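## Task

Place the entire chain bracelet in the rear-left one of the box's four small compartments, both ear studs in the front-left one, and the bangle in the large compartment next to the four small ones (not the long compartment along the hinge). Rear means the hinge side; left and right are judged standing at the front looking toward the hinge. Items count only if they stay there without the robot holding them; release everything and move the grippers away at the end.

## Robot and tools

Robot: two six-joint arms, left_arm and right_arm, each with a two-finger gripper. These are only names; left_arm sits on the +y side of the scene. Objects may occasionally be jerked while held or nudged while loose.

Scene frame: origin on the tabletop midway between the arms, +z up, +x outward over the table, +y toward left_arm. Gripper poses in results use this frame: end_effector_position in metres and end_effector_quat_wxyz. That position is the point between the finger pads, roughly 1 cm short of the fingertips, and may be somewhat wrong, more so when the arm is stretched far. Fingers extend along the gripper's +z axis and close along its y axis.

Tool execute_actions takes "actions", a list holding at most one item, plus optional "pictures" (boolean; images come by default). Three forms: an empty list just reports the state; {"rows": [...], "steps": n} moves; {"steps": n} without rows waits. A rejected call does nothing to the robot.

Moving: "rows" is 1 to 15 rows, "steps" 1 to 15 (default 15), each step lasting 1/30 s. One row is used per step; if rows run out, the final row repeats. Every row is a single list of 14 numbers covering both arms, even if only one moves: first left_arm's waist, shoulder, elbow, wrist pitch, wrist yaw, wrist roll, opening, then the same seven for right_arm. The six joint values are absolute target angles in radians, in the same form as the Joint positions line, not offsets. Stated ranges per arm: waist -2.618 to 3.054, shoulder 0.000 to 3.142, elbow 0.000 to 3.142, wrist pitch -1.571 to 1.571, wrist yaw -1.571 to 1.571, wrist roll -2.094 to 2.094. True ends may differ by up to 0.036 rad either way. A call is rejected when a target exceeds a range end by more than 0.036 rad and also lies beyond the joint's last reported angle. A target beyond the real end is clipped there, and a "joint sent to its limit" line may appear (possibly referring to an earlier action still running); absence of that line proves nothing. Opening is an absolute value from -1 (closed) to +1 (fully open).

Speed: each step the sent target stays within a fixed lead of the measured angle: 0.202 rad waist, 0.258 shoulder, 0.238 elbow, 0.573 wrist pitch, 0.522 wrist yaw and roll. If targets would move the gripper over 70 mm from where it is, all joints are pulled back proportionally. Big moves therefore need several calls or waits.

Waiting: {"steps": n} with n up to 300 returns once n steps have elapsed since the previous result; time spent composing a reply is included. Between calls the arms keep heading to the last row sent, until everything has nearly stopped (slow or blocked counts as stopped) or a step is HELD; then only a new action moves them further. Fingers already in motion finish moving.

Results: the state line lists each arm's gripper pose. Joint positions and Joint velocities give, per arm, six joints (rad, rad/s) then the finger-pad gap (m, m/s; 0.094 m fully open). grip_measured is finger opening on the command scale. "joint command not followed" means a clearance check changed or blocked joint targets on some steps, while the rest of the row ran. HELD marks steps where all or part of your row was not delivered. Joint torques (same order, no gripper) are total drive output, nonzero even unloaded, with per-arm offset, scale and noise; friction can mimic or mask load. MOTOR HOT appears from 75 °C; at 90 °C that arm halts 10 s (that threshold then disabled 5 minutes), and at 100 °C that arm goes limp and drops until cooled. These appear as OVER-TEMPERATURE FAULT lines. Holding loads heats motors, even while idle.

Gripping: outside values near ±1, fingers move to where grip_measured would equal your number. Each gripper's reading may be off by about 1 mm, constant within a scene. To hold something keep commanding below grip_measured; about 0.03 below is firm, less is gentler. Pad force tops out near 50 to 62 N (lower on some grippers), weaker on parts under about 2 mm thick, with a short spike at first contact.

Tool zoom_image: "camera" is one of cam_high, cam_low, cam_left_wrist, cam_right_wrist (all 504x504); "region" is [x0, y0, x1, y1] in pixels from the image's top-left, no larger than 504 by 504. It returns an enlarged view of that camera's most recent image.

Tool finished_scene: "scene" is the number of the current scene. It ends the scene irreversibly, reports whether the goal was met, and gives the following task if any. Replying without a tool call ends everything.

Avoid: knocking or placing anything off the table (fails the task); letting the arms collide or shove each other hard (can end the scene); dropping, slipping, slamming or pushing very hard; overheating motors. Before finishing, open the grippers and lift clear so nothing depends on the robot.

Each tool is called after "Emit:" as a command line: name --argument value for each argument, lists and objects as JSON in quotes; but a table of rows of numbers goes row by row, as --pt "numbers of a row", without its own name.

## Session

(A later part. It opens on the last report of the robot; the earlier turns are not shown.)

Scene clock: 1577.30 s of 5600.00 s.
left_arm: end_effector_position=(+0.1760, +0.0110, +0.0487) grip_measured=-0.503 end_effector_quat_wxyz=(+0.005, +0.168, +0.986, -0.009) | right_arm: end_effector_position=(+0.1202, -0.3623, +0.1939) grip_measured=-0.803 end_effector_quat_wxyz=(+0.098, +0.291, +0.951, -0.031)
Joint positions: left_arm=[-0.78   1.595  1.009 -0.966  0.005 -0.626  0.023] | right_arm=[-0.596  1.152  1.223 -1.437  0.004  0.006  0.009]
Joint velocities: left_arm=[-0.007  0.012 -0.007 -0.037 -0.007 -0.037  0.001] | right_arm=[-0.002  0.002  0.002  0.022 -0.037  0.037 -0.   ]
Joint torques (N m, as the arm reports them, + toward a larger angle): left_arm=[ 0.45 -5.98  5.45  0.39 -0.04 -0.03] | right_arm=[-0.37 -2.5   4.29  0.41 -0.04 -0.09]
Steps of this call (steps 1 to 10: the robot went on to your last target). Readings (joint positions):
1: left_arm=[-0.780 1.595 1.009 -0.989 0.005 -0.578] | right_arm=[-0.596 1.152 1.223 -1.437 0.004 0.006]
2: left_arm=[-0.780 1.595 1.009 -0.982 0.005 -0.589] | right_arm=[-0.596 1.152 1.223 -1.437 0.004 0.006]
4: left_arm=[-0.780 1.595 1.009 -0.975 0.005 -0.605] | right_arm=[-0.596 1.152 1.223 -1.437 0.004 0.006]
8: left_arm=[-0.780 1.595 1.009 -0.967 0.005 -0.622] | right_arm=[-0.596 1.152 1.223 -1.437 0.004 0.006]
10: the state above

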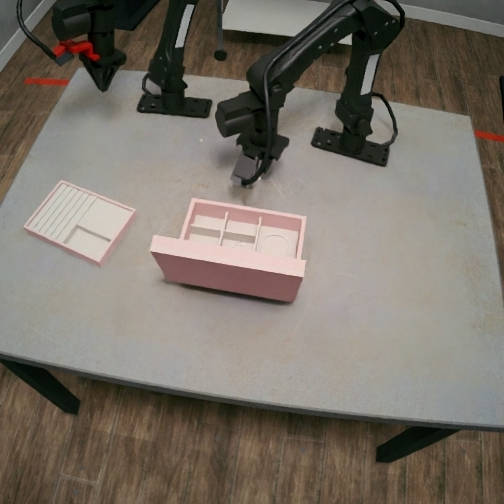

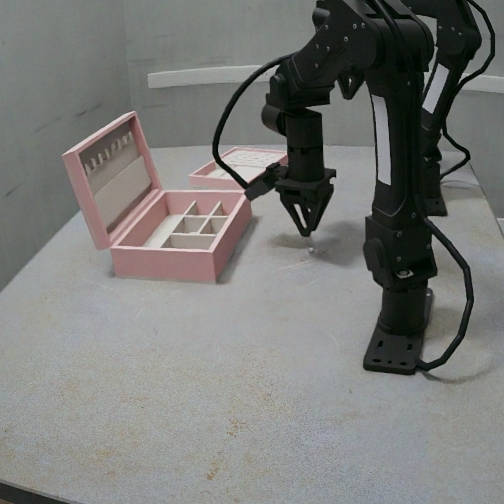

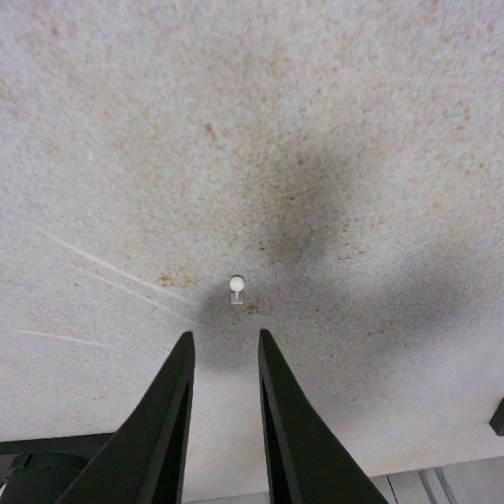

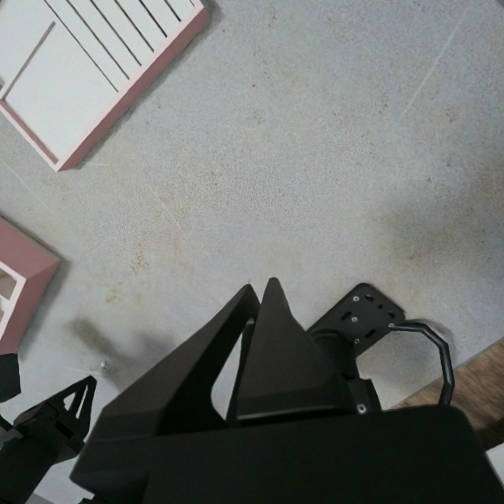

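Emit:
execute_actions --actions '[{"rows":[[-0.79,1.60,0.99,-0.95,0,-0.64,-0.5,-0.6,1.15,1.2,-1.45,0,0,-0.8],[-0.80,1.61,0.975,-0.93,0,-0.64,-0.5,-0.6,1.15,1.2,-1.45,0,0,-0.8],[-0.812,1.62,0.96,-0.91,0,-0.64,-0.5,-0.6,1.15,1.2,-1.45,0,0,-0.8],[-0.812,1.628,0.945,-0.89,0,-0.64,-0.5,-0.6,1.15,1.2,-1.45,0,0,-0.8],[-0.812,1.634,0.935,-0.875,0,-0.64,-0.5,-0.6,1.15,1.2,-1.45,0,0,-0.8]],"steps":15}]'

Scene clock: 1598.93 s of 5600.00 s.
left_arm: end_effector_position=(+0.1642, +0.0160, +0.0222) grip_measured=-0.503 end_effector_quat_wxyz=(-0.009, +0.178, +0.984, +0.006) | right_arm: end_effector_position=(+0.1202, -0.3623, +0.1939) grip_measured=-0.803 end_effector_quat_wxyz=(+0.098, +0.291, +0.951, -0.031)
Joint positions: left_arm=[-0.806  1.635  0.937 -0.894  0.005 -0.634  0.023] | right_arm=[-0.596  1.152  1.223 -1.437  0.004  0.006  0.009]
Joint velocities: left_arm=[-0.012 -0.022 -0.017  0.095 -0.007 -0.051 -0.   ] | right_arm=[-0.017  0.007  0.002 -0.022 -0.066 -0.007  0.   ]
Joint torques (N m, as the arm reports them, + toward a larger angle): left_arm=[-0.49 -5.69  5.63  0.31 -0.03 -0.05] | right_arm=[-0.37 -2.49  4.28  0.41 -0.04 -0.09]
Steps of this call (steps 1 to 30: the robot went on to your last target; steps 31 to 90: nothing new was sent; then 18.13 s passed at rest; steps 91 to 105: all 15 steps of this action). Readings (joint positions):
91: left_arm=[-0.780 1.595 1.008 -0.962 0.005 -0.633] | right_arm=[-0.596 1.152 1.223 -1.437 0.004 0.006]
92: left_arm=[-0.781 1.595 1.004 -0.958 0.005 -0.633] | right_arm=[-0.596 1.152 1.223 -1.437 0.004 0.006]
94: left_arm=[-0.791 1.599 0.986 -0.939 0.005 -0.634] | right_arm=[-0.596 1.152 1.223 -1.437 0.004 0.006]
98: left_arm=[-0.806 1.628 0.944 -0.910 0.005 -0.634] | right_arm=[-0.596 1.152 1.223 -1.437 0.004 0.006]
105: the state above

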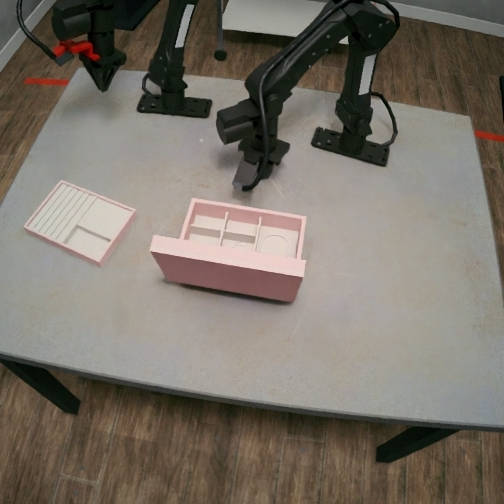

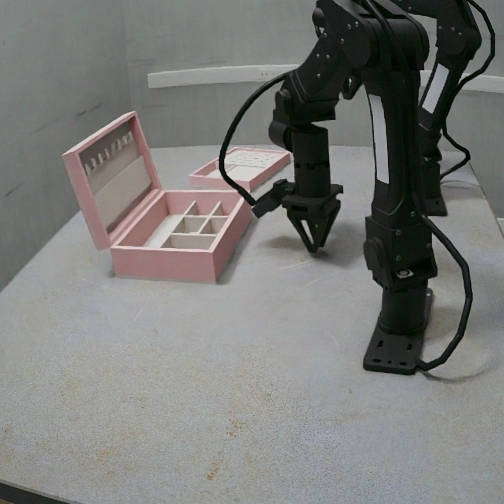

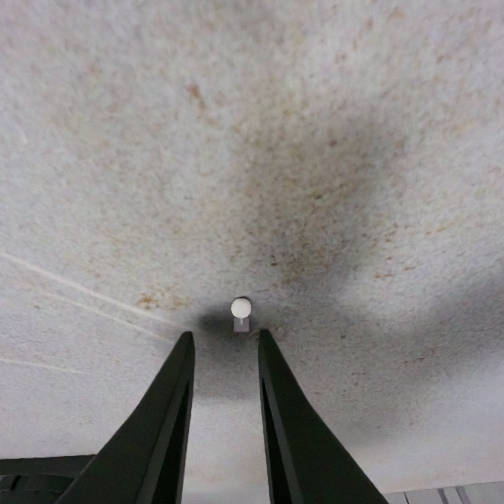

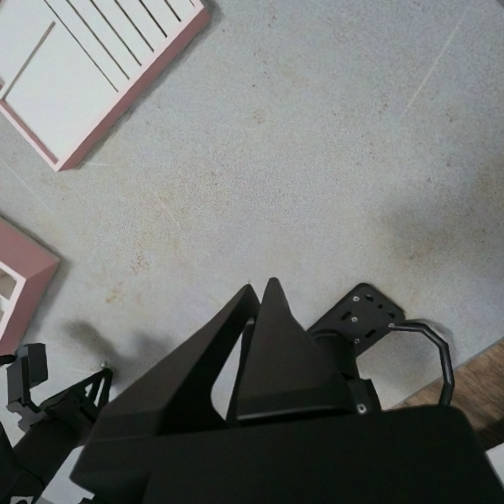

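Emit:
execute_actions --actions '[{"steps":8}]'

Scene clock: 1601.10 s of 5600.00 s.
left_arm: end_effector_position=(+0.1651, +0.0146, +0.0221) grip_measured=-0.503 end_effector_quat_wxyz=(-0.007, +0.178, +0.984, +0.004) | right_arm: end_effector_position=(+0.1202, -0.3623, +0.1939) grip_measured=-0.803 end_effector_quat_wxyz=(+0.098, +0.291, +0.951, -0.031)
Joint positions: left_arm=[-0.806  1.635  0.937 -0.888  0.005 -0.634  0.023] | right_arm=[-0.596  1.152  1.223 -1.437  0.004  0.006  0.009]
Joint velocities: left_arm=[ 0.002 -0.007  0.002 -0.066  0.007 -0.022 -0.001] | right_arm=[ 0.002  0.002  0.002  0.037 -0.037  0.022 -0.   ]
Joint torques (N m, as the arm reports them, + toward a larger angle): left_arm=[-0.5  -5.72  5.59  0.35 -0.03 -0.06] | right_arm=[-0.38 -2.48  4.3   0.41 -0.04 -0.09]
Steps of this call (steps 1 to 15: the robot went on to your last target; steps 16 to 65: nothing new was sent). Readings (joint positions):
1: left_arm=[-0.806 1.635 0.937 -0.892 0.005 -0.634] | right_arm=[-0.596 1.152 1.223 -1.437 0.004 0.006]
2: left_arm=[-0.806 1.635 0.937 -0.891 0.005 -0.634] | right_arm=[-0.596 1.152 1.223 -1.437 0.004 0.006]
4: left_arm=[-0.806 1.635 0.937 -0.890 0.005 -0.634] | right_arm=[-0.596 1.152 1.223 -1.437 0.004 0.006]
8: left_arm=[-0.806 1.635 0.937 -0.889 0.005 -0.634] | right_arm=[-0.596 1.152 1.223 -1.437 0.004 0.006]
65: the state above
All arms were judged still, so your last target was given up. Only a new action makes them travel on or press farther. Fingers that are still opening or closing keep moving.

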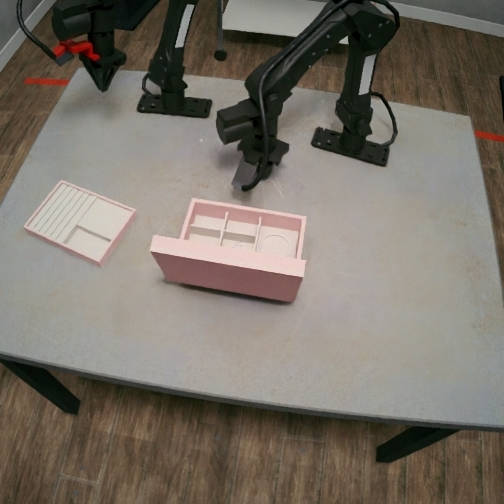

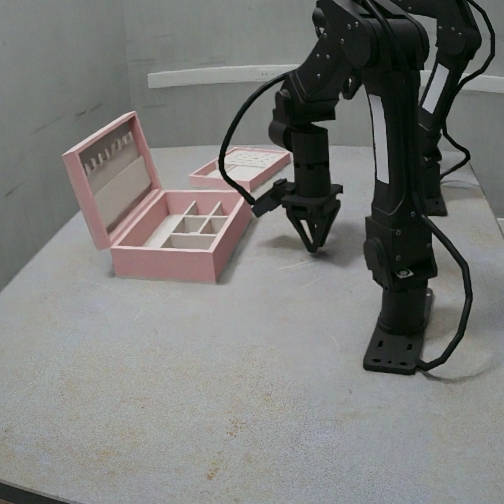

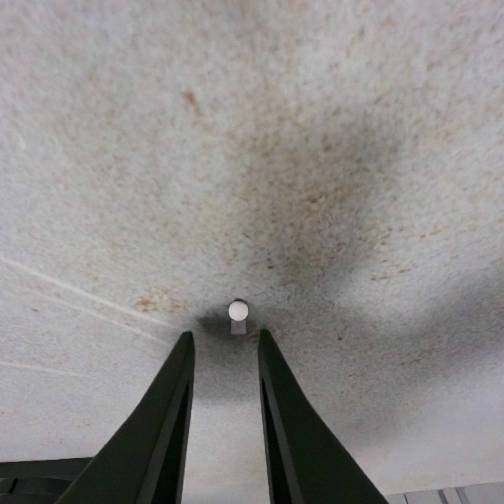

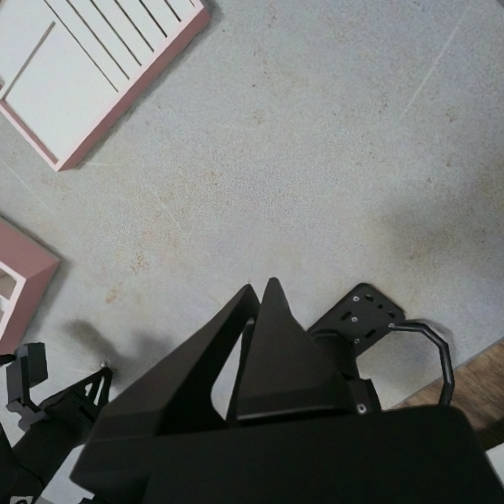

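Emit:
execute_actions --actions '[{"rows":[[-0.80,1.64,0.94,-0.865,0,-0.64,-0.5,-0.6,1.15,1.2,-1.45,0,0,-0.8],[-0.792,1.648,0.94,-0.85,0,-0.64,-0.5,-0.6,1.15,1.2,-1.45,0,0,-0.8],[-0.792,1.655,0.938,-0.835,0,-0.64,-0.5,-0.6,1.15,1.2,-1.45,0,0,-0.8],[-0.792,1.662,0.932,-0.825,0,-0.64,-0.5,-0.6,1.15,1.2,-1.45,0,0,-0.8],[-0.792,1.67,0.926,-0.818,0,-0.64,-0.5,-0.6,1.15,1.2,-1.45,0,0,-0.8],[-0.792,1.678,0.92,-0.815,0,-0.64,-0.5,-0.6,1.15,1.2,-1.45,0,0,-0.8],[-0.792,1.685,0.918,-0.815,0,-0.64,-0.5,-0.6,1.15,1.2,-1.45,0,0,-0.8]],"steps":15}]'

Emit:
execute_actions --actions '[{"steps":8}]'

Scene clock: 1628.87 s of 5600.00 s.
left_arm: end_effector_position=(+0.1710, +0.0088, +0.0138) grip_measured=-0.503 end_effector_quat_wxyz=(-0.002, +0.174, +0.985, -0.001) | right_arm: end_effector_position=(+0.1202, -0.3623, +0.1939) grip_measured=-0.803 end_effector_quat_wxyz=(+0.098, +0.291, +0.951, -0.031)
Joint positions: left_arm=[-0.8    1.668  0.936 -0.841  0.005 -0.634  0.023] | right_arm=[-0.596  1.152  1.223 -1.437  0.004  0.006  0.009]
Joint velocities: left_arm=[-0.002  0.002  0.007 -0.037  0.007 -0.037  0.001] | right_arm=[-0.012 -0.007  0.012  0.022 -0.066 -0.022 -0.001]
Joint torques (N m, as the arm reports them, + toward a larger angle): left_arm=[ 0.64 -4.64  4.24  0.48 -0.02 -0.05] | right_arm=[-0.38 -2.49  4.28  0.42 -0.04 -0.1 ]
Steps of this call (steps 1 to 90: nothing new was sent; then 24.27 s passed at rest; steps 91 to 105: all 15 steps of this action). Readings (joint positions):
91: left_arm=[-0.806 1.635 0.937 -0.887 0.005 -0.634] | right_arm=[-0.596 1.152 1.223 -1.437 0.004 0.006]
92: left_arm=[-0.806 1.635 0.937 -0.884 0.005 -0.634] | right_arm=[-0.596 1.152 1.223 -1.437 0.004 0.006]
94: left_arm=[-0.803 1.639 0.937 -0.872 0.005 -0.634] | right_arm=[-0.596 1.152 1.223 -1.437 0.004 0.006]
98: left_arm=[-0.800 1.668 0.936 -0.846 0.005 -0.634] | right_arm=[-0.596 1.152 1.223 -1.437 0.004 0.006]
105: the state above

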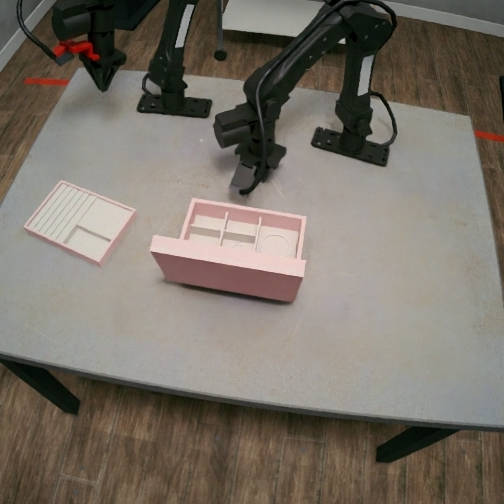

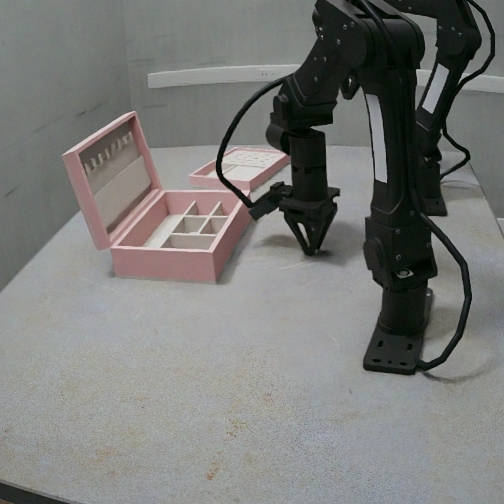

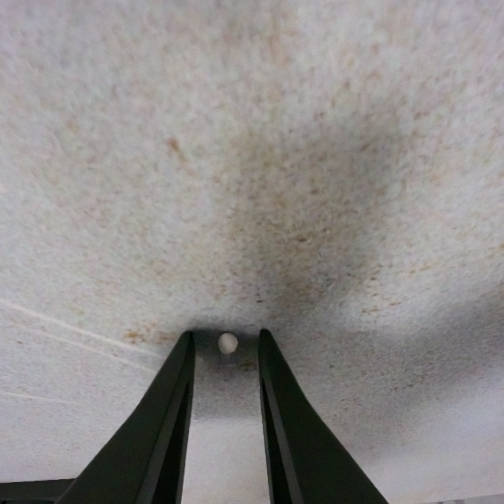

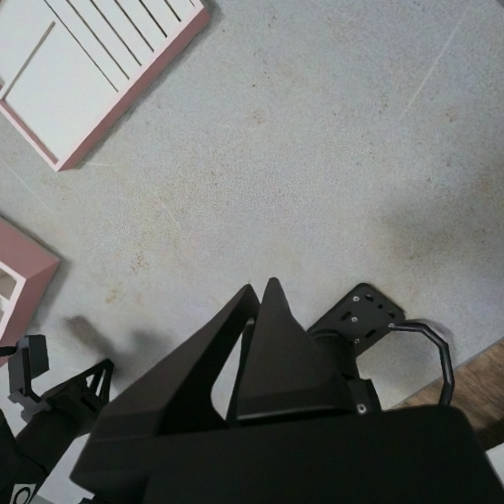

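Scene clock: 1629.13 s of 5600.00 s.
left_arm: end_effector_position=(+0.1710, +0.0088, +0.0138) grip_measured=-0.503 end_effector_quat_wxyz=(-0.002, +0.174, +0.985, -0.001) | right_arm: end_effector_position=(+0.1202, -0.3623, +0.1939) grip_measured=-0.803 end_effector_quat_wxyz=(+0.098, +0.291, +0.951, -0.031)
Joint positions: left_arm=[-0.8    1.668  0.936 -0.841  0.005 -0.634  0.023] | right_arm=[-0.596  1.152  1.223 -1.437  0.004  0.006  0.009]
Joint velocities: left_arm=[-0.002 -0.012 -0.007  0.081 -0.007  0.022  0.002] | right_arm=[-0.007  0.002  0.017 -0.081  0.051 -0.037  0.   ]
Joint torques (N m, as the arm reports them, + toward a larger angle): left_arm=[ 0.65 -4.63  4.24  0.48 -0.04 -0.05] | right_arm=[-0.38 -2.5   4.3   0.42 -0.04 -0.1 ]
Steps of this call (steps 1 to 8: the robot went on to your last target). Readings (joint positions):
1: left_arm=[-0.800 1.668 0.936 -0.841 0.005 -0.634] | right_arm=[-0.596 1.152 1.223 -1.437 0.004 0.006]
2: left_arm=[-0.800 1.668 0.936 -0.841 0.005 -0.634] | right_arm=[-0.596 1.152 1.223 -1.437 0.004 0.006]
4: left_arm=[-0.800 1.668 0.936 -0.841 0.005 -0.634] | right_arm=[-0.596 1.152 1.223 -1.437 0.004 0.006]
8: the state above

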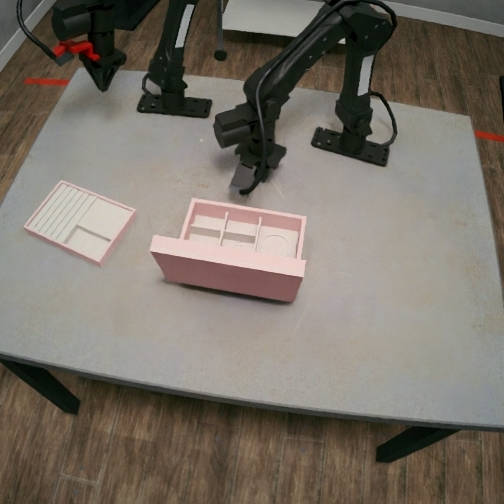

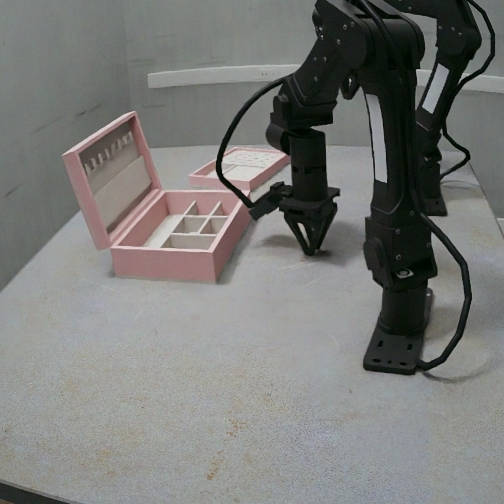

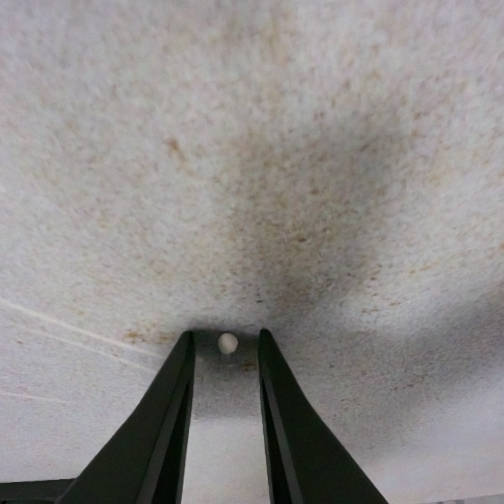

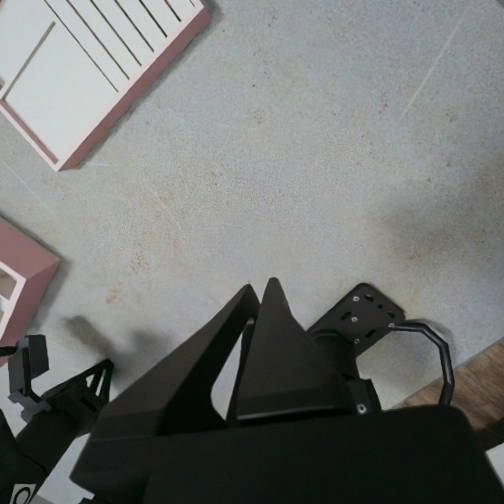

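Emit:
execute_actions --actions '[{"rows":[[-0.792,1.685,0.918,-0.815,0,-0.64,-0.65,-0.6,1.15,1.2,-1.45,0,0,-0.8],[-0.792,1.685,0.918,-0.815,0,-0.64,-0.65,-0.6,1.15,1.2,-1.45,0,0,-0.8],[-0.792,1.685,0.918,-0.815,0,-0.64,-0.65,-0.6,1.15,1.2,-1.45,0,0,-0.8],[-0.792,1.685,0.918,-0.815,0,-0.64,-0.78,-0.6,1.15,1.2,-1.45,0,0,-0.8],[-0.792,1.685,0.918,-0.815,0,-0.64,-0.78,-0.6,1.15,1.2,-1.45,0,0,-0.8],[-0.792,1.685,0.918,-0.815,0,-0.64,-0.78,-0.6,1.15,1.2,-1.45,0,0,-0.8],[-0.792,1.685,0.918,-0.815,0,-0.64,-0.84,-0.6,1.15,1.2,-1.45,0,0,-0.8],[-0.792,1.685,0.918,-0.815,0,-0.64,-0.84,-0.6,1.15,1.2,-1.45,0,0,-0.8],[-0.792,1.685,0.918,-0.815,0,-0.64,-0.84,-0.6,1.15,1.2,-1.45,0,0,-0.8],[-0.792,1.685,0.918,-0.815,0,-0.64,-0.88,-0.6,1.15,1.2,-1.45,0,0,-0.8]],"steps":15}]'

Emit:
zoom_image --camera "cam_left_wrist" --region '[180, 290, 280, 390]'

Scene clock: 1639.37 s of 5600.00 s.
left_arm: end_effector_position=(+0.1710, +0.0042, +0.0138) grip_measured=-0.876 end_effector_quat_wxyz=(-0.002, +0.174, +0.985, -0.011) | right_arm: end_effector_position=(+0.1202, -0.3623, +0.1939) grip_measured=-0.803 end_effector_quat_wxyz=(+0.098, +0.291, +0.951, -0.031)
Joint positions: left_arm=[-0.8    1.668  0.936 -0.826  0.019 -0.634  0.006] | right_arm=[-0.596  1.152  1.223 -1.437  0.004  0.006  0.009]
Joint velocities: left_arm=[-0.007 -0.002 -0.002  0.037  0.022 -0.007 -0.001] | right_arm=[ 0.007  0.007  0.012  0.037  0.11   0.037 -0.001]
Joint torques (N m, as the arm reports them, + toward a larger angle): left_arm=[ 0.65 -4.64  4.26  0.37 -0.16 -0.05] | right_arm=[-0.38 -2.49  4.29  0.41 -0.04 -0.09]
Steps of this call (steps 1 to 15: the robot went on to your last target; steps 16 to 90: nothing new was sent; then 6.73 s passed at rest; steps 91 to 105: all 15 steps of this action). Readings (joint positions):
91: left_arm=[-0.800 1.668 0.936 -0.839 0.007 -0.634] | right_arm=[-0.596 1.152 1.223 -1.437 0.004 0.006]
92: left_arm=[-0.800 1.668 0.936 -0.836 0.011 -0.634] | right_arm=[-0.596 1.152 1.223 -1.437 0.004 0.006]
94: left_arm=[-0.800 1.668 0.936 -0.833 0.014 -0.634] | right_arm=[-0.596 1.152 1.223 -1.437 0.004 0.006]
98: left_arm=[-0.800 1.668 0.936 -0.827 0.018 -0.634] | right_arm=[-0.596 1.152 1.223 -1.437 0.004 0.006]
105: the state above

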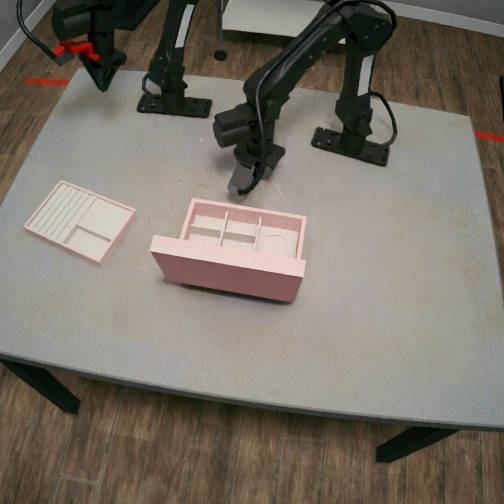

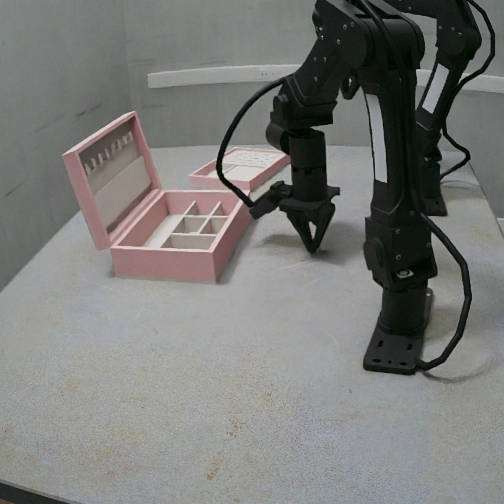

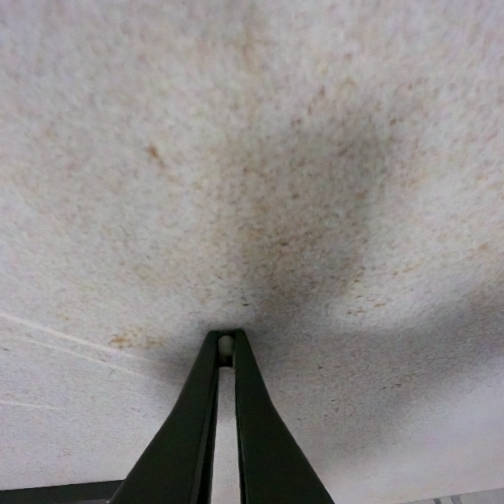

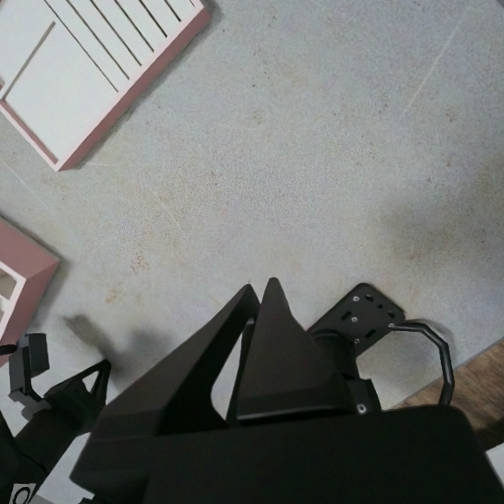

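Region (180, 290, 280, 390) of cam_left_wrist's 504x504 image, scaled by 5.040, with more detail than that image has.

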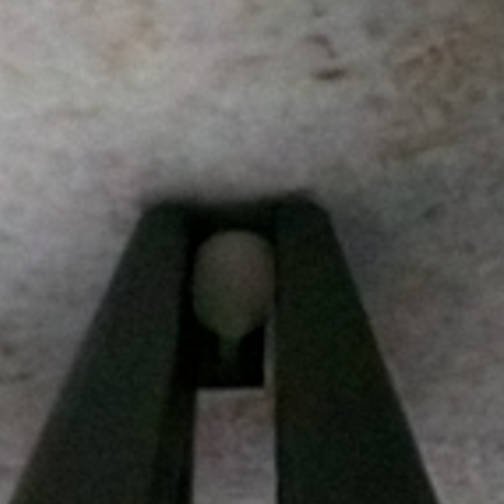

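Emit:
execute_actions --actions '[{"rows":[[-0.792,1.685,0.918,-0.815,0,-0.64,-0.9,-0.6,1.15,1.2,-1.45,0,0,-0.8],[-0.792,1.685,0.918,-0.815,0,-0.64,-0.9,-0.6,1.15,1.2,-1.45,0,0,-0.8],[-0.792,1.685,0.918,-0.815,0,-0.64,-0.9,-0.6,1.15,1.2,-1.45,0,0,-0.8],[-0.792,1.685,0.918,-0.815,0,-0.64,-0.9,-0.6,1.15,1.2,-1.45,0,0,-0.8],[-0.792,1.685,0.918,-0.815,0,-0.64,-0.92,-0.6,1.15,1.2,-1.45,0,0,-0.8]],"steps":10}]'

Emit:
zoom_image --camera "cam_left_wrist" --region '[180, 290, 280, 390]'

Scene clock: 1649.00 s of 5600.00 s.
left_arm: end_effector_position=(+0.1711, +0.0041, +0.0138) grip_measured=-0.913 end_effector_quat_wxyz=(-0.002, +0.174, +0.985, -0.011) | right_arm: end_effector_position=(+0.1202, -0.3623, +0.1939) grip_measured=-0.803 end_effector_quat_wxyz=(+0.098, +0.291, +0.951, -0.031)
Joint positions: left_arm=[-0.8    1.668  0.936 -0.825  0.019 -0.634  0.004] | right_arm=[-0.596  1.152  1.223 -1.437  0.004  0.006  0.009]
Joint velocities: left_arm=[ 0.007 -0.012 -0.012  0.022  0.007  0.022  0.001] | right_arm=[ 0.012 -0.022 -0.002  0.051  0.11  -0.066  0.   ]
Joint torques (N m, as the arm reports them, + toward a larger angle): left_arm=[ 0.66 -4.65  4.26  0.37 -0.16 -0.05] | right_arm=[-0.38 -2.49  4.29  0.41 -0.04 -0.09]
Steps of this call (steps 1 to 15: the robot went on to your last target; steps 16 to 90: nothing new was sent; then 6.30 s passed at rest; steps 91 to 100: all 10 steps of this action). Readings (joint positions):
91: left_arm=[-0.800 1.668 0.936 -0.825 0.019 -0.634] | right_arm=[-0.596 1.152 1.223 -1.437 0.004 0.006]
92: left_arm=[-0.800 1.668 0.936 -0.825 0.019 -0.634] | right_arm=[-0.596 1.152 1.223 -1.437 0.004 0.006]
94: left_arm=[-0.800 1.668 0.936 -0.825 0.019 -0.634] | right_arm=[-0.596 1.152 1.223 -1.437 0.004 0.006]
98: left_arm=[-0.800 1.668 0.936 -0.825 0.019 -0.634] | right_arm=[-0.596 1.152 1.223 -1.437 0.004 0.006]
100: the state above

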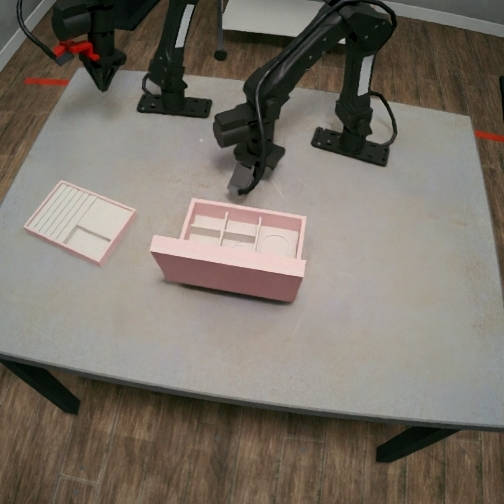

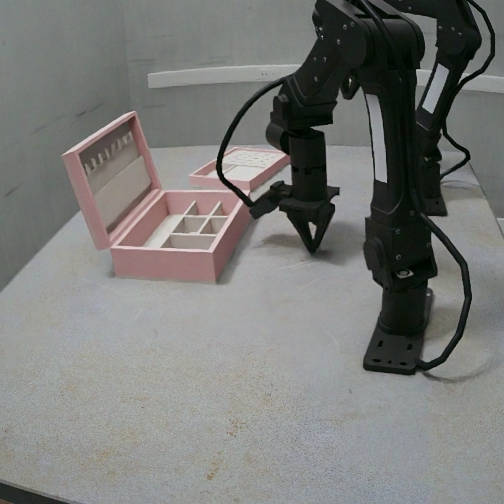

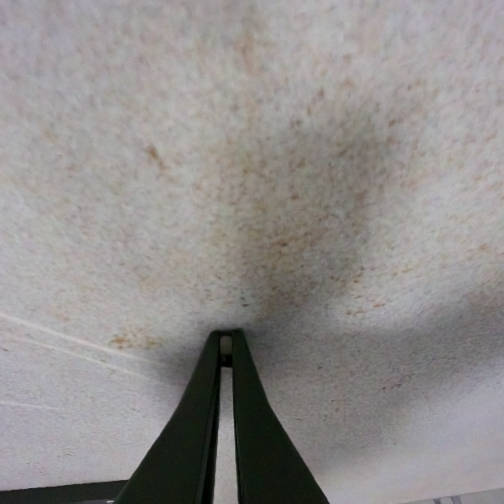

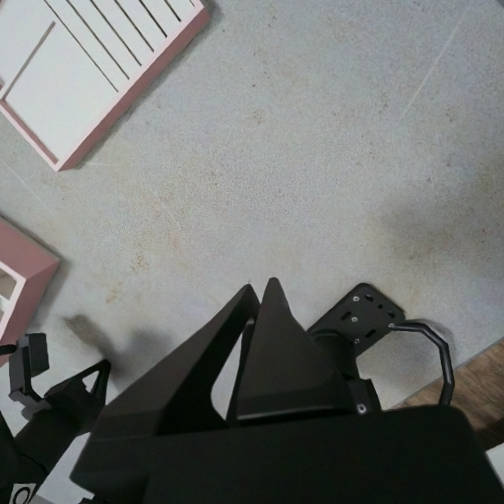

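Region (180, 290, 280, 390) of cam_left_wrist's 504x504 image, scaled by 5.040, with more detail than that image has.

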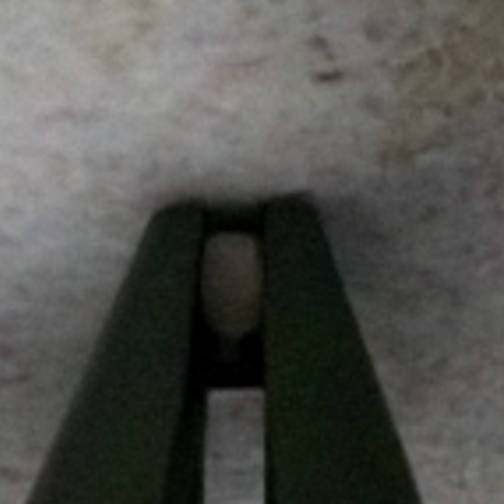

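Emit:
execute_actions --actions '[{"rows":[[-0.795,1.67,0.93,-0.82,0,-0.64,-0.92,-0.6,1.15,1.2,-1.45,0,0,-0.8],[-0.795,1.66,0.935,-0.83,0,-0.64,-0.92,-0.6,1.15,1.2,-1.45,0,0,-0.8],[-0.795,1.65,0.94,-0.84,0,-0.64,-0.92,-0.6,1.15,1.2,-1.45,0,0,-0.8],[-0.795,1.64,0.945,-0.85,0,-0.64,-0.92,-0.6,1.15,1.2,-1.45,0,0,-0.8],[-0.795,1.63,0.95,-0.865,0,-0.64,-0.92,-0.6,1.15,1.2,-1.45,0,0,-0.8],[-0.795,1.625,0.955,-0.88,0,-0.64,-0.92,-0.6,1.15,1.2,-1.45,0,0,-0.8]],"steps":15}]'

Emit:
zoom_image --camera "cam_left_wrist" --region '[180, 290, 280, 390]'

Scene clock: 1690.37 s of 5600.00 s.
left_arm: end_effector_position=(+0.1667, +0.0115, +0.0202) grip_measured=-0.913 end_effector_quat_wxyz=(-0.008, +0.174, +0.985, -0.003) | right_arm: end_effector_position=(+0.1202, -0.3623, +0.1939) grip_measured=-0.803 end_effector_quat_wxyz=(+0.098, +0.291, +0.951, -0.031)
Joint positions: left_arm=[-0.8    1.642  0.936 -0.87   0.016 -0.634  0.004] | right_arm=[-0.596  1.152  1.223 -1.437  0.004  0.006  0.009]
Joint velocities: left_arm=[-0.007  0.012 -0.012 -0.095  0.007 -0.022 -0.   ] | right_arm=[-0.002  0.007  0.002  0.007 -0.037 -0.051 -0.   ]
Joint torques (N m, as the arm reports them, + toward a larger angle): left_arm=[ 0.4  -7.09  7.15  0.2  -0.13 -0.05] | right_arm=[-0.37 -2.49  4.29  0.41 -0.04 -0.09]
Steps of this call (steps 1 to 15: the robot went on to your last target; steps 16 to 90: nothing new was sent; then 37.87 s passed at rest; steps 91 to 105: all 15 steps of this action). Readings (joint positions):
91: left_arm=[-0.800 1.668 0.936 -0.825 0.019 -0.634] | right_arm=[-0.596 1.152 1.223 -1.437 0.004 0.006]
92: left_arm=[-0.800 1.668 0.936 -0.825 0.019 -0.634] | right_arm=[-0.596 1.152 1.223 -1.437 0.004 0.006]
94: left_arm=[-0.800 1.666 0.936 -0.827 0.018 -0.634] | right_arm=[-0.596 1.152 1.223 -1.437 0.004 0.006]
98: left_arm=[-0.800 1.650 0.936 -0.853 0.017 -0.634] | right_arm=[-0.596 1.152 1.223 -1.437 0.004 0.006]
105: the state above

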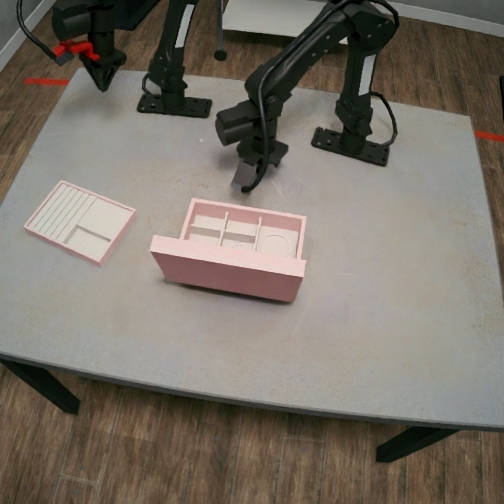

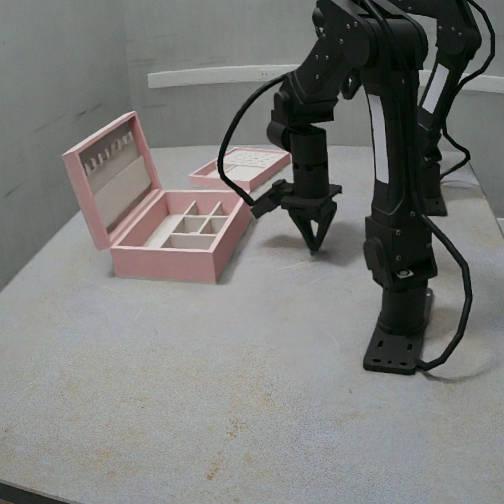

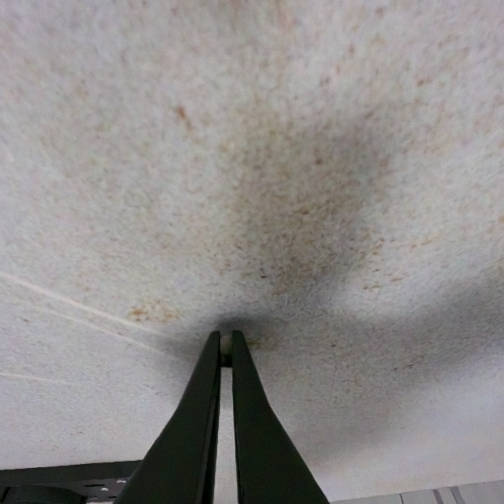

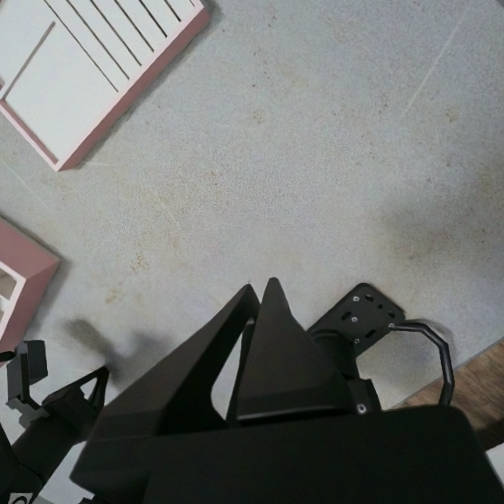

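Region (180, 290, 280, 390) of cam_left_wrist's 504x504 image, scaled by 5.040, with more detail than that image has.

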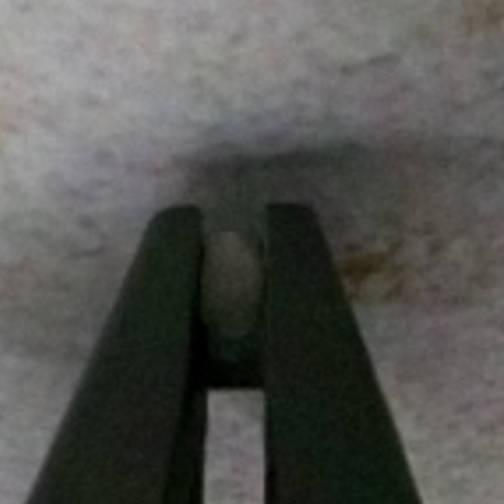

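Emit:
execute_actions --actions '[{"rows":[[-0.795,1.62,0.97,-0.9,0,-0.64,-0.93,-0.6,1.15,1.2,-1.45,0,0,-0.8],[-0.795,1.61,0.99,-0.93,0,-0.64,-0.93,-0.6,1.15,1.2,-1.45,0,0,-0.8],[-0.795,1.60,1.015,-0.96,0,-0.6,-0.93,-0.6,1.15,1.2,-1.45,0,0,-0.8],[-0.795,1.59,1.04,-0.995,0,-0.55,-0.93,-0.6,1.15,1.2,-1.45,0,0,-0.8],[-0.795,1.58,1.065,-1.03,0,-0.5,-0.93,-0.6,1.15,1.2,-1.45,0,0,-0.8],[-0.795,1.57,1.09,-1.065,0,-0.45,-0.93,-0.6,1.15,1.2,-1.45,0,0,-0.8],[-0.79,1.565,1.115,-1.10,0,-0.4,-0.93,-0.6,1.15,1.2,-1.45,0,0,-0.8],[-0.78,1.56,1.145,-1.135,0,-0.35,-0.93,-0.6,1.15,1.2,-1.45,0,0,-0.8],[-0.77,1.56,1.175,-1.17,0,-0.3,-0.93,-0.6,1.15,1.2,-1.45,0,0,-0.8],[-0.75,1.58,1.21,-1.19,0,-0.25,-0.93,-0.6,1.15,1.2,-1.45,0,0,-0.8],[-0.73,1.61,1.25,-1.205,0,-0.2,-0.93,-0.6,1.15,1.2,-1.45,0,0,-0.8],[-0.71,1.64,1.29,-1.22,0,-0.15,-0.93,-0.6,1.15,1.2,-1.45,0,0,-0.8],[-0.69,1.67,1.33,-1.23,0,-0.1,-0.93,-0.6,1.15,1.2,-1.45,0,0,-0.8],[-0.67,1.70,1.37,-1.24,0,-0.05,-0.93,-0.6,1.15,1.2,-1.45,0,0,-0.8],[-0.65,1.73,1.41,-1.25,0,0,-0.93,-0.6,1.15,1.2,-1.45,0,0,-0.8]],"steps":15}]' --pictures false

Emit:
execute_actions --actions '[{"rows":[[-0.64,1.75,1.44,-1.255,0,0.06,-0.93,-0.6,1.15,1.2,-1.45,0,0,-0.8],[-0.63,1.78,1.48,-1.26,0,0.12,-0.93,-0.6,1.15,1.2,-1.45,0,0,-0.8],[-0.61,1.81,1.52,-1.265,0,0.18,-0.93,-0.6,1.15,1.2,-1.45,0,0,-0.8],[-0.59,1.84,1.56,-1.27,0,0.24,-0.93,-0.6,1.15,1.2,-1.45,0,0,-0.8],[-0.57,1.87,1.60,-1.275,0,0.30,-0.93,-0.6,1.15,1.2,-1.45,0,0,-0.8],[-0.56,1.90,1.64,-1.28,0,0.37,-0.93,-0.6,1.15,1.2,-1.45,0,0,-0.8],[-0.55,1.93,1.68,-1.285,0,0.44,-0.93,-0.6,1.15,1.2,-1.45,0,0,-0.8],[-0.54,1.96,1.72,-1.29,0,0.51,-0.93,-0.6,1.15,1.2,-1.45,0,0,-0.8],[-0.53,1.99,1.75,-1.295,0,0.58,-0.93,-0.6,1.15,1.2,-1.45,0,0,-0.8],[-0.52,2.01,1.775,-1.3,0,0.65,-0.93,-0.6,1.15,1.2,-1.45,0,0,-0.8],[-0.51,2.025,1.79,-1.305,0,0.72,-0.93,-0.6,1.15,1.2,-1.45,0,0,-0.8],[-0.5,2.025,1.79,-1.305,0,0.8,-0.93,-0.6,1.15,1.2,-1.45,0,0,-0.8],[-0.49,2.025,1.79,-1.305,0,0.87,-0.93,-0.6,1.15,1.2,-1.45,0,0,-0.8]],"steps":15}]' --pictures false

Emit:
execute_actions --actions '[{"steps":12}]'

Scene clock: 1738.83 s of 5600.00 s.
left_arm: end_effector_position=(+0.2183, -0.0085, +0.1125) grip_measured=-0.922 end_effector_quat_wxyz=(+0.024, +0.332, +0.943, -0.023) | right_arm: end_effector_position=(+0.1202, -0.3623, +0.1939) grip_measured=-0.803 end_effector_quat_wxyz=(+0.098, +0.291, +0.951, -0.031)
Joint positions: left_arm=[-0.698  1.655  1.331 -1.182  0.014 -0.206  0.004] | right_arm=[-0.596  1.152  1.223 -1.437  0.004  0.006  0.009]
Joint velocities: left_arm=[ 0.613  0.823  1.194 -0.462 -0.095  1.37  -0.002] | right_arm=[-0.002 -0.007  0.002 -0.051  0.037 -0.051  0.   ]
Joint torques (N m, as the arm reports them, + toward a larger angle): left_arm=[ 0.86 -4.72  6.94  0.43 -0.12  0.04] | right_arm=[-0.38 -2.48  4.3   0.42 -0.04 -0.09]
Steps of this call (steps 1 to 15: the robot went on to your last target; steps 16 to 90: nothing new was sent; then 44.97 s passed at rest; steps 91 to 105: all 15 steps of this action). Readings (joint positions):
91: left_arm=[-0.800 1.642 0.938 -0.877 0.016 -0.634] | right_arm=[-0.596 1.152 1.223 -1.437 0.004 0.006]
92: left_arm=[-0.800 1.642 0.943 -0.886 0.016 -0.634] | right_arm=[-0.596 1.152 1.223 -1.437 0.004 0.006]
94: left_arm=[-0.800 1.637 0.969 -0.921 0.016 -0.619] | right_arm=[-0.596 1.152 1.223 -1.437 0.004 0.006]
98: left_arm=[-0.799 1.600 1.070 -1.017 0.015 -0.509] | right_arm=[-0.596 1.152 1.223 -1.437 0.004 0.006]
105: the state above

Scene clock: 1739.33 s of 5600.00 s.
left_arm: end_effector_position=(+0.3315, -0.0187, +0.1013) grip_measured=-0.922 end_effector_quat_wxyz=(+0.017, +0.628, +0.778, -0.001) | right_arm: end_effector_position=(+0.1202, -0.3623, +0.1939) grip_measured=-0.803 end_effector_quat_wxyz=(+0.098, +0.291, +0.951, -0.031)
Joint positions: left_arm=[-0.498  2.028  1.764 -1.272  0.002  0.674  0.004] | right_arm=[-0.596  1.152  1.223 -1.437  0.004  0.006  0.009]
Joint velocities: left_arm=[ 0.173  0.037 -0.017 -0.227  0.022  1.311 -0.001] | right_arm=[ 0.007  0.002 -0.007  0.081 -0.037 -0.022 -0.   ]
Joint torques (N m, as the arm reports them, + toward a larger angle): left_arm=[ -0.22 -10.15   8.44   0.24   0.08   0.02] | right_arm=[-0.37 -2.48  4.28  0.42 -0.04 -0.09]
Steps of this call (steps 1 to 15: all 15 steps of this action). Readings (joint positions):
1: left_arm=[-0.677 1.684 1.369 -1.194 0.013 -0.158] | right_arm=[-0.596 1.152 1.223 -1.437 0.004 0.006]
2: left_arm=[-0.659 1.715 1.405 -1.204 0.011 -0.107] | right_arm=[-0.596 1.152 1.223 -1.437 0.004 0.006]
4: left_arm=[-0.627 1.779 1.477 -1.225 0.010 -0.000] | right_arm=[-0.596 1.152 1.223 -1.437 0.004 0.006]
8: left_arm=[-0.567 1.907 1.630 -1.258 0.007 0.236] | right_arm=[-0.596 1.152 1.223 -1.437 0.004 0.006]
15: the state above

Scene clock: 1739.73 s of 5600.00 s.
left_arm: end_effector_position=(+0.3295, -0.0117, +0.1008) grip_measured=-0.922 end_effector_quat_wxyz=(+0.005, +0.691, +0.723, +0.002) | right_arm: end_effector_position=(+0.1202, -0.3623, +0.1939) grip_measured=-0.803 end_effector_quat_wxyz=(+0.098, +0.291, +0.951, -0.031)
Joint positions: left_arm=[-0.489  2.029  1.764 -1.296 -0.003  0.851  0.004] | right_arm=[-0.596  1.152  1.223 -1.437  0.004  0.006  0.009]
Joint velocities: left_arm=[-0.007 -0.012 -0.002  0.037  0.007  0.051 -0.   ] | right_arm=[ 0.002 -0.012  0.002  0.051 -0.037 -0.066  0.001]
Joint torques (N m, as the arm reports them, + toward a larger angle): left_arm=[ -0.03 -10.12   8.42   0.16   0.03   0.1 ] | right_arm=[-0.38 -2.48  4.29  0.41 -0.03 -0.09]
Steps of this call (steps 1 to 12: the robot went on to your last target). Readings (joint positions):
1: left_arm=[-0.493 2.029 1.764 -1.278 -0.000 0.713] | right_arm=[-0.596 1.152 1.223 -1.437 0.004 0.006]
2: left_arm=[-0.490 2.029 1.764 -1.283 -0.002 0.743] | right_arm=[-0.596 1.152 1.223 -1.437 0.004 0.006]
4: left_arm=[-0.489 2.029 1.764 -1.289 -0.003 0.787] | right_arm=[-0.596 1.152 1.223 -1.437 0.004 0.006]
8: left_arm=[-0.489 2.029 1.764 -1.295 -0.003 0.832] | right_arm=[-0.596 1.152 1.223 -1.437 0.004 0.006]
12: the state above

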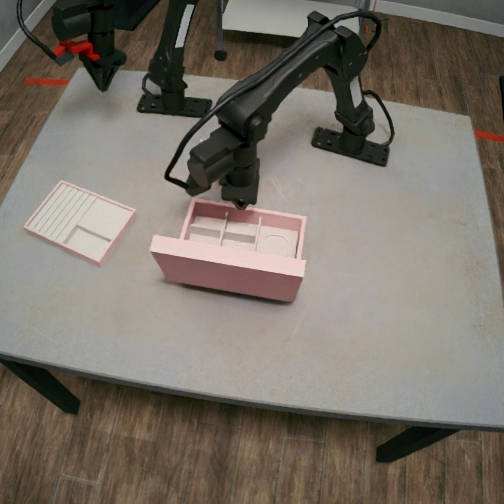

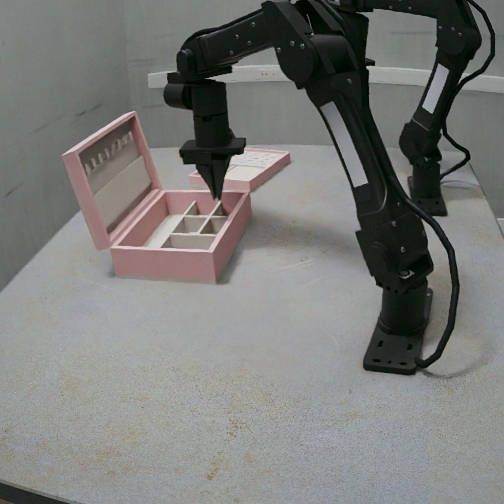

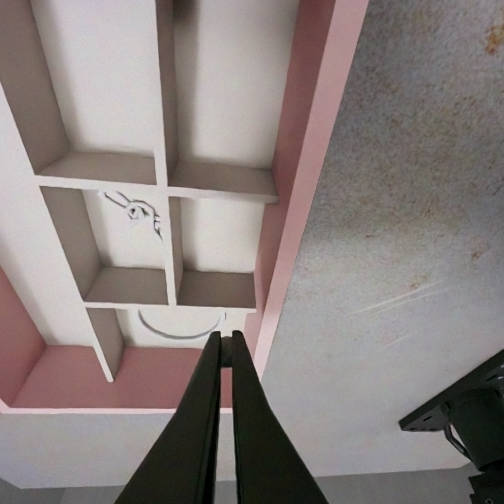

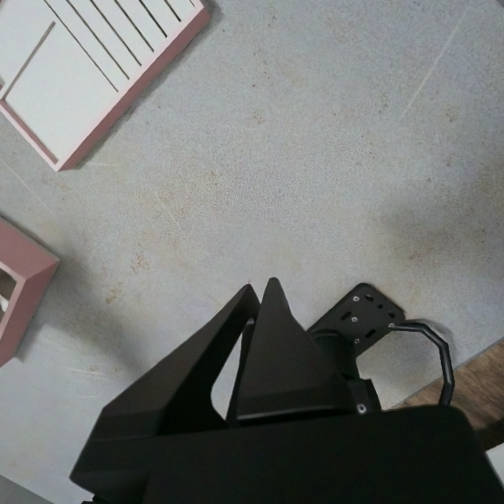

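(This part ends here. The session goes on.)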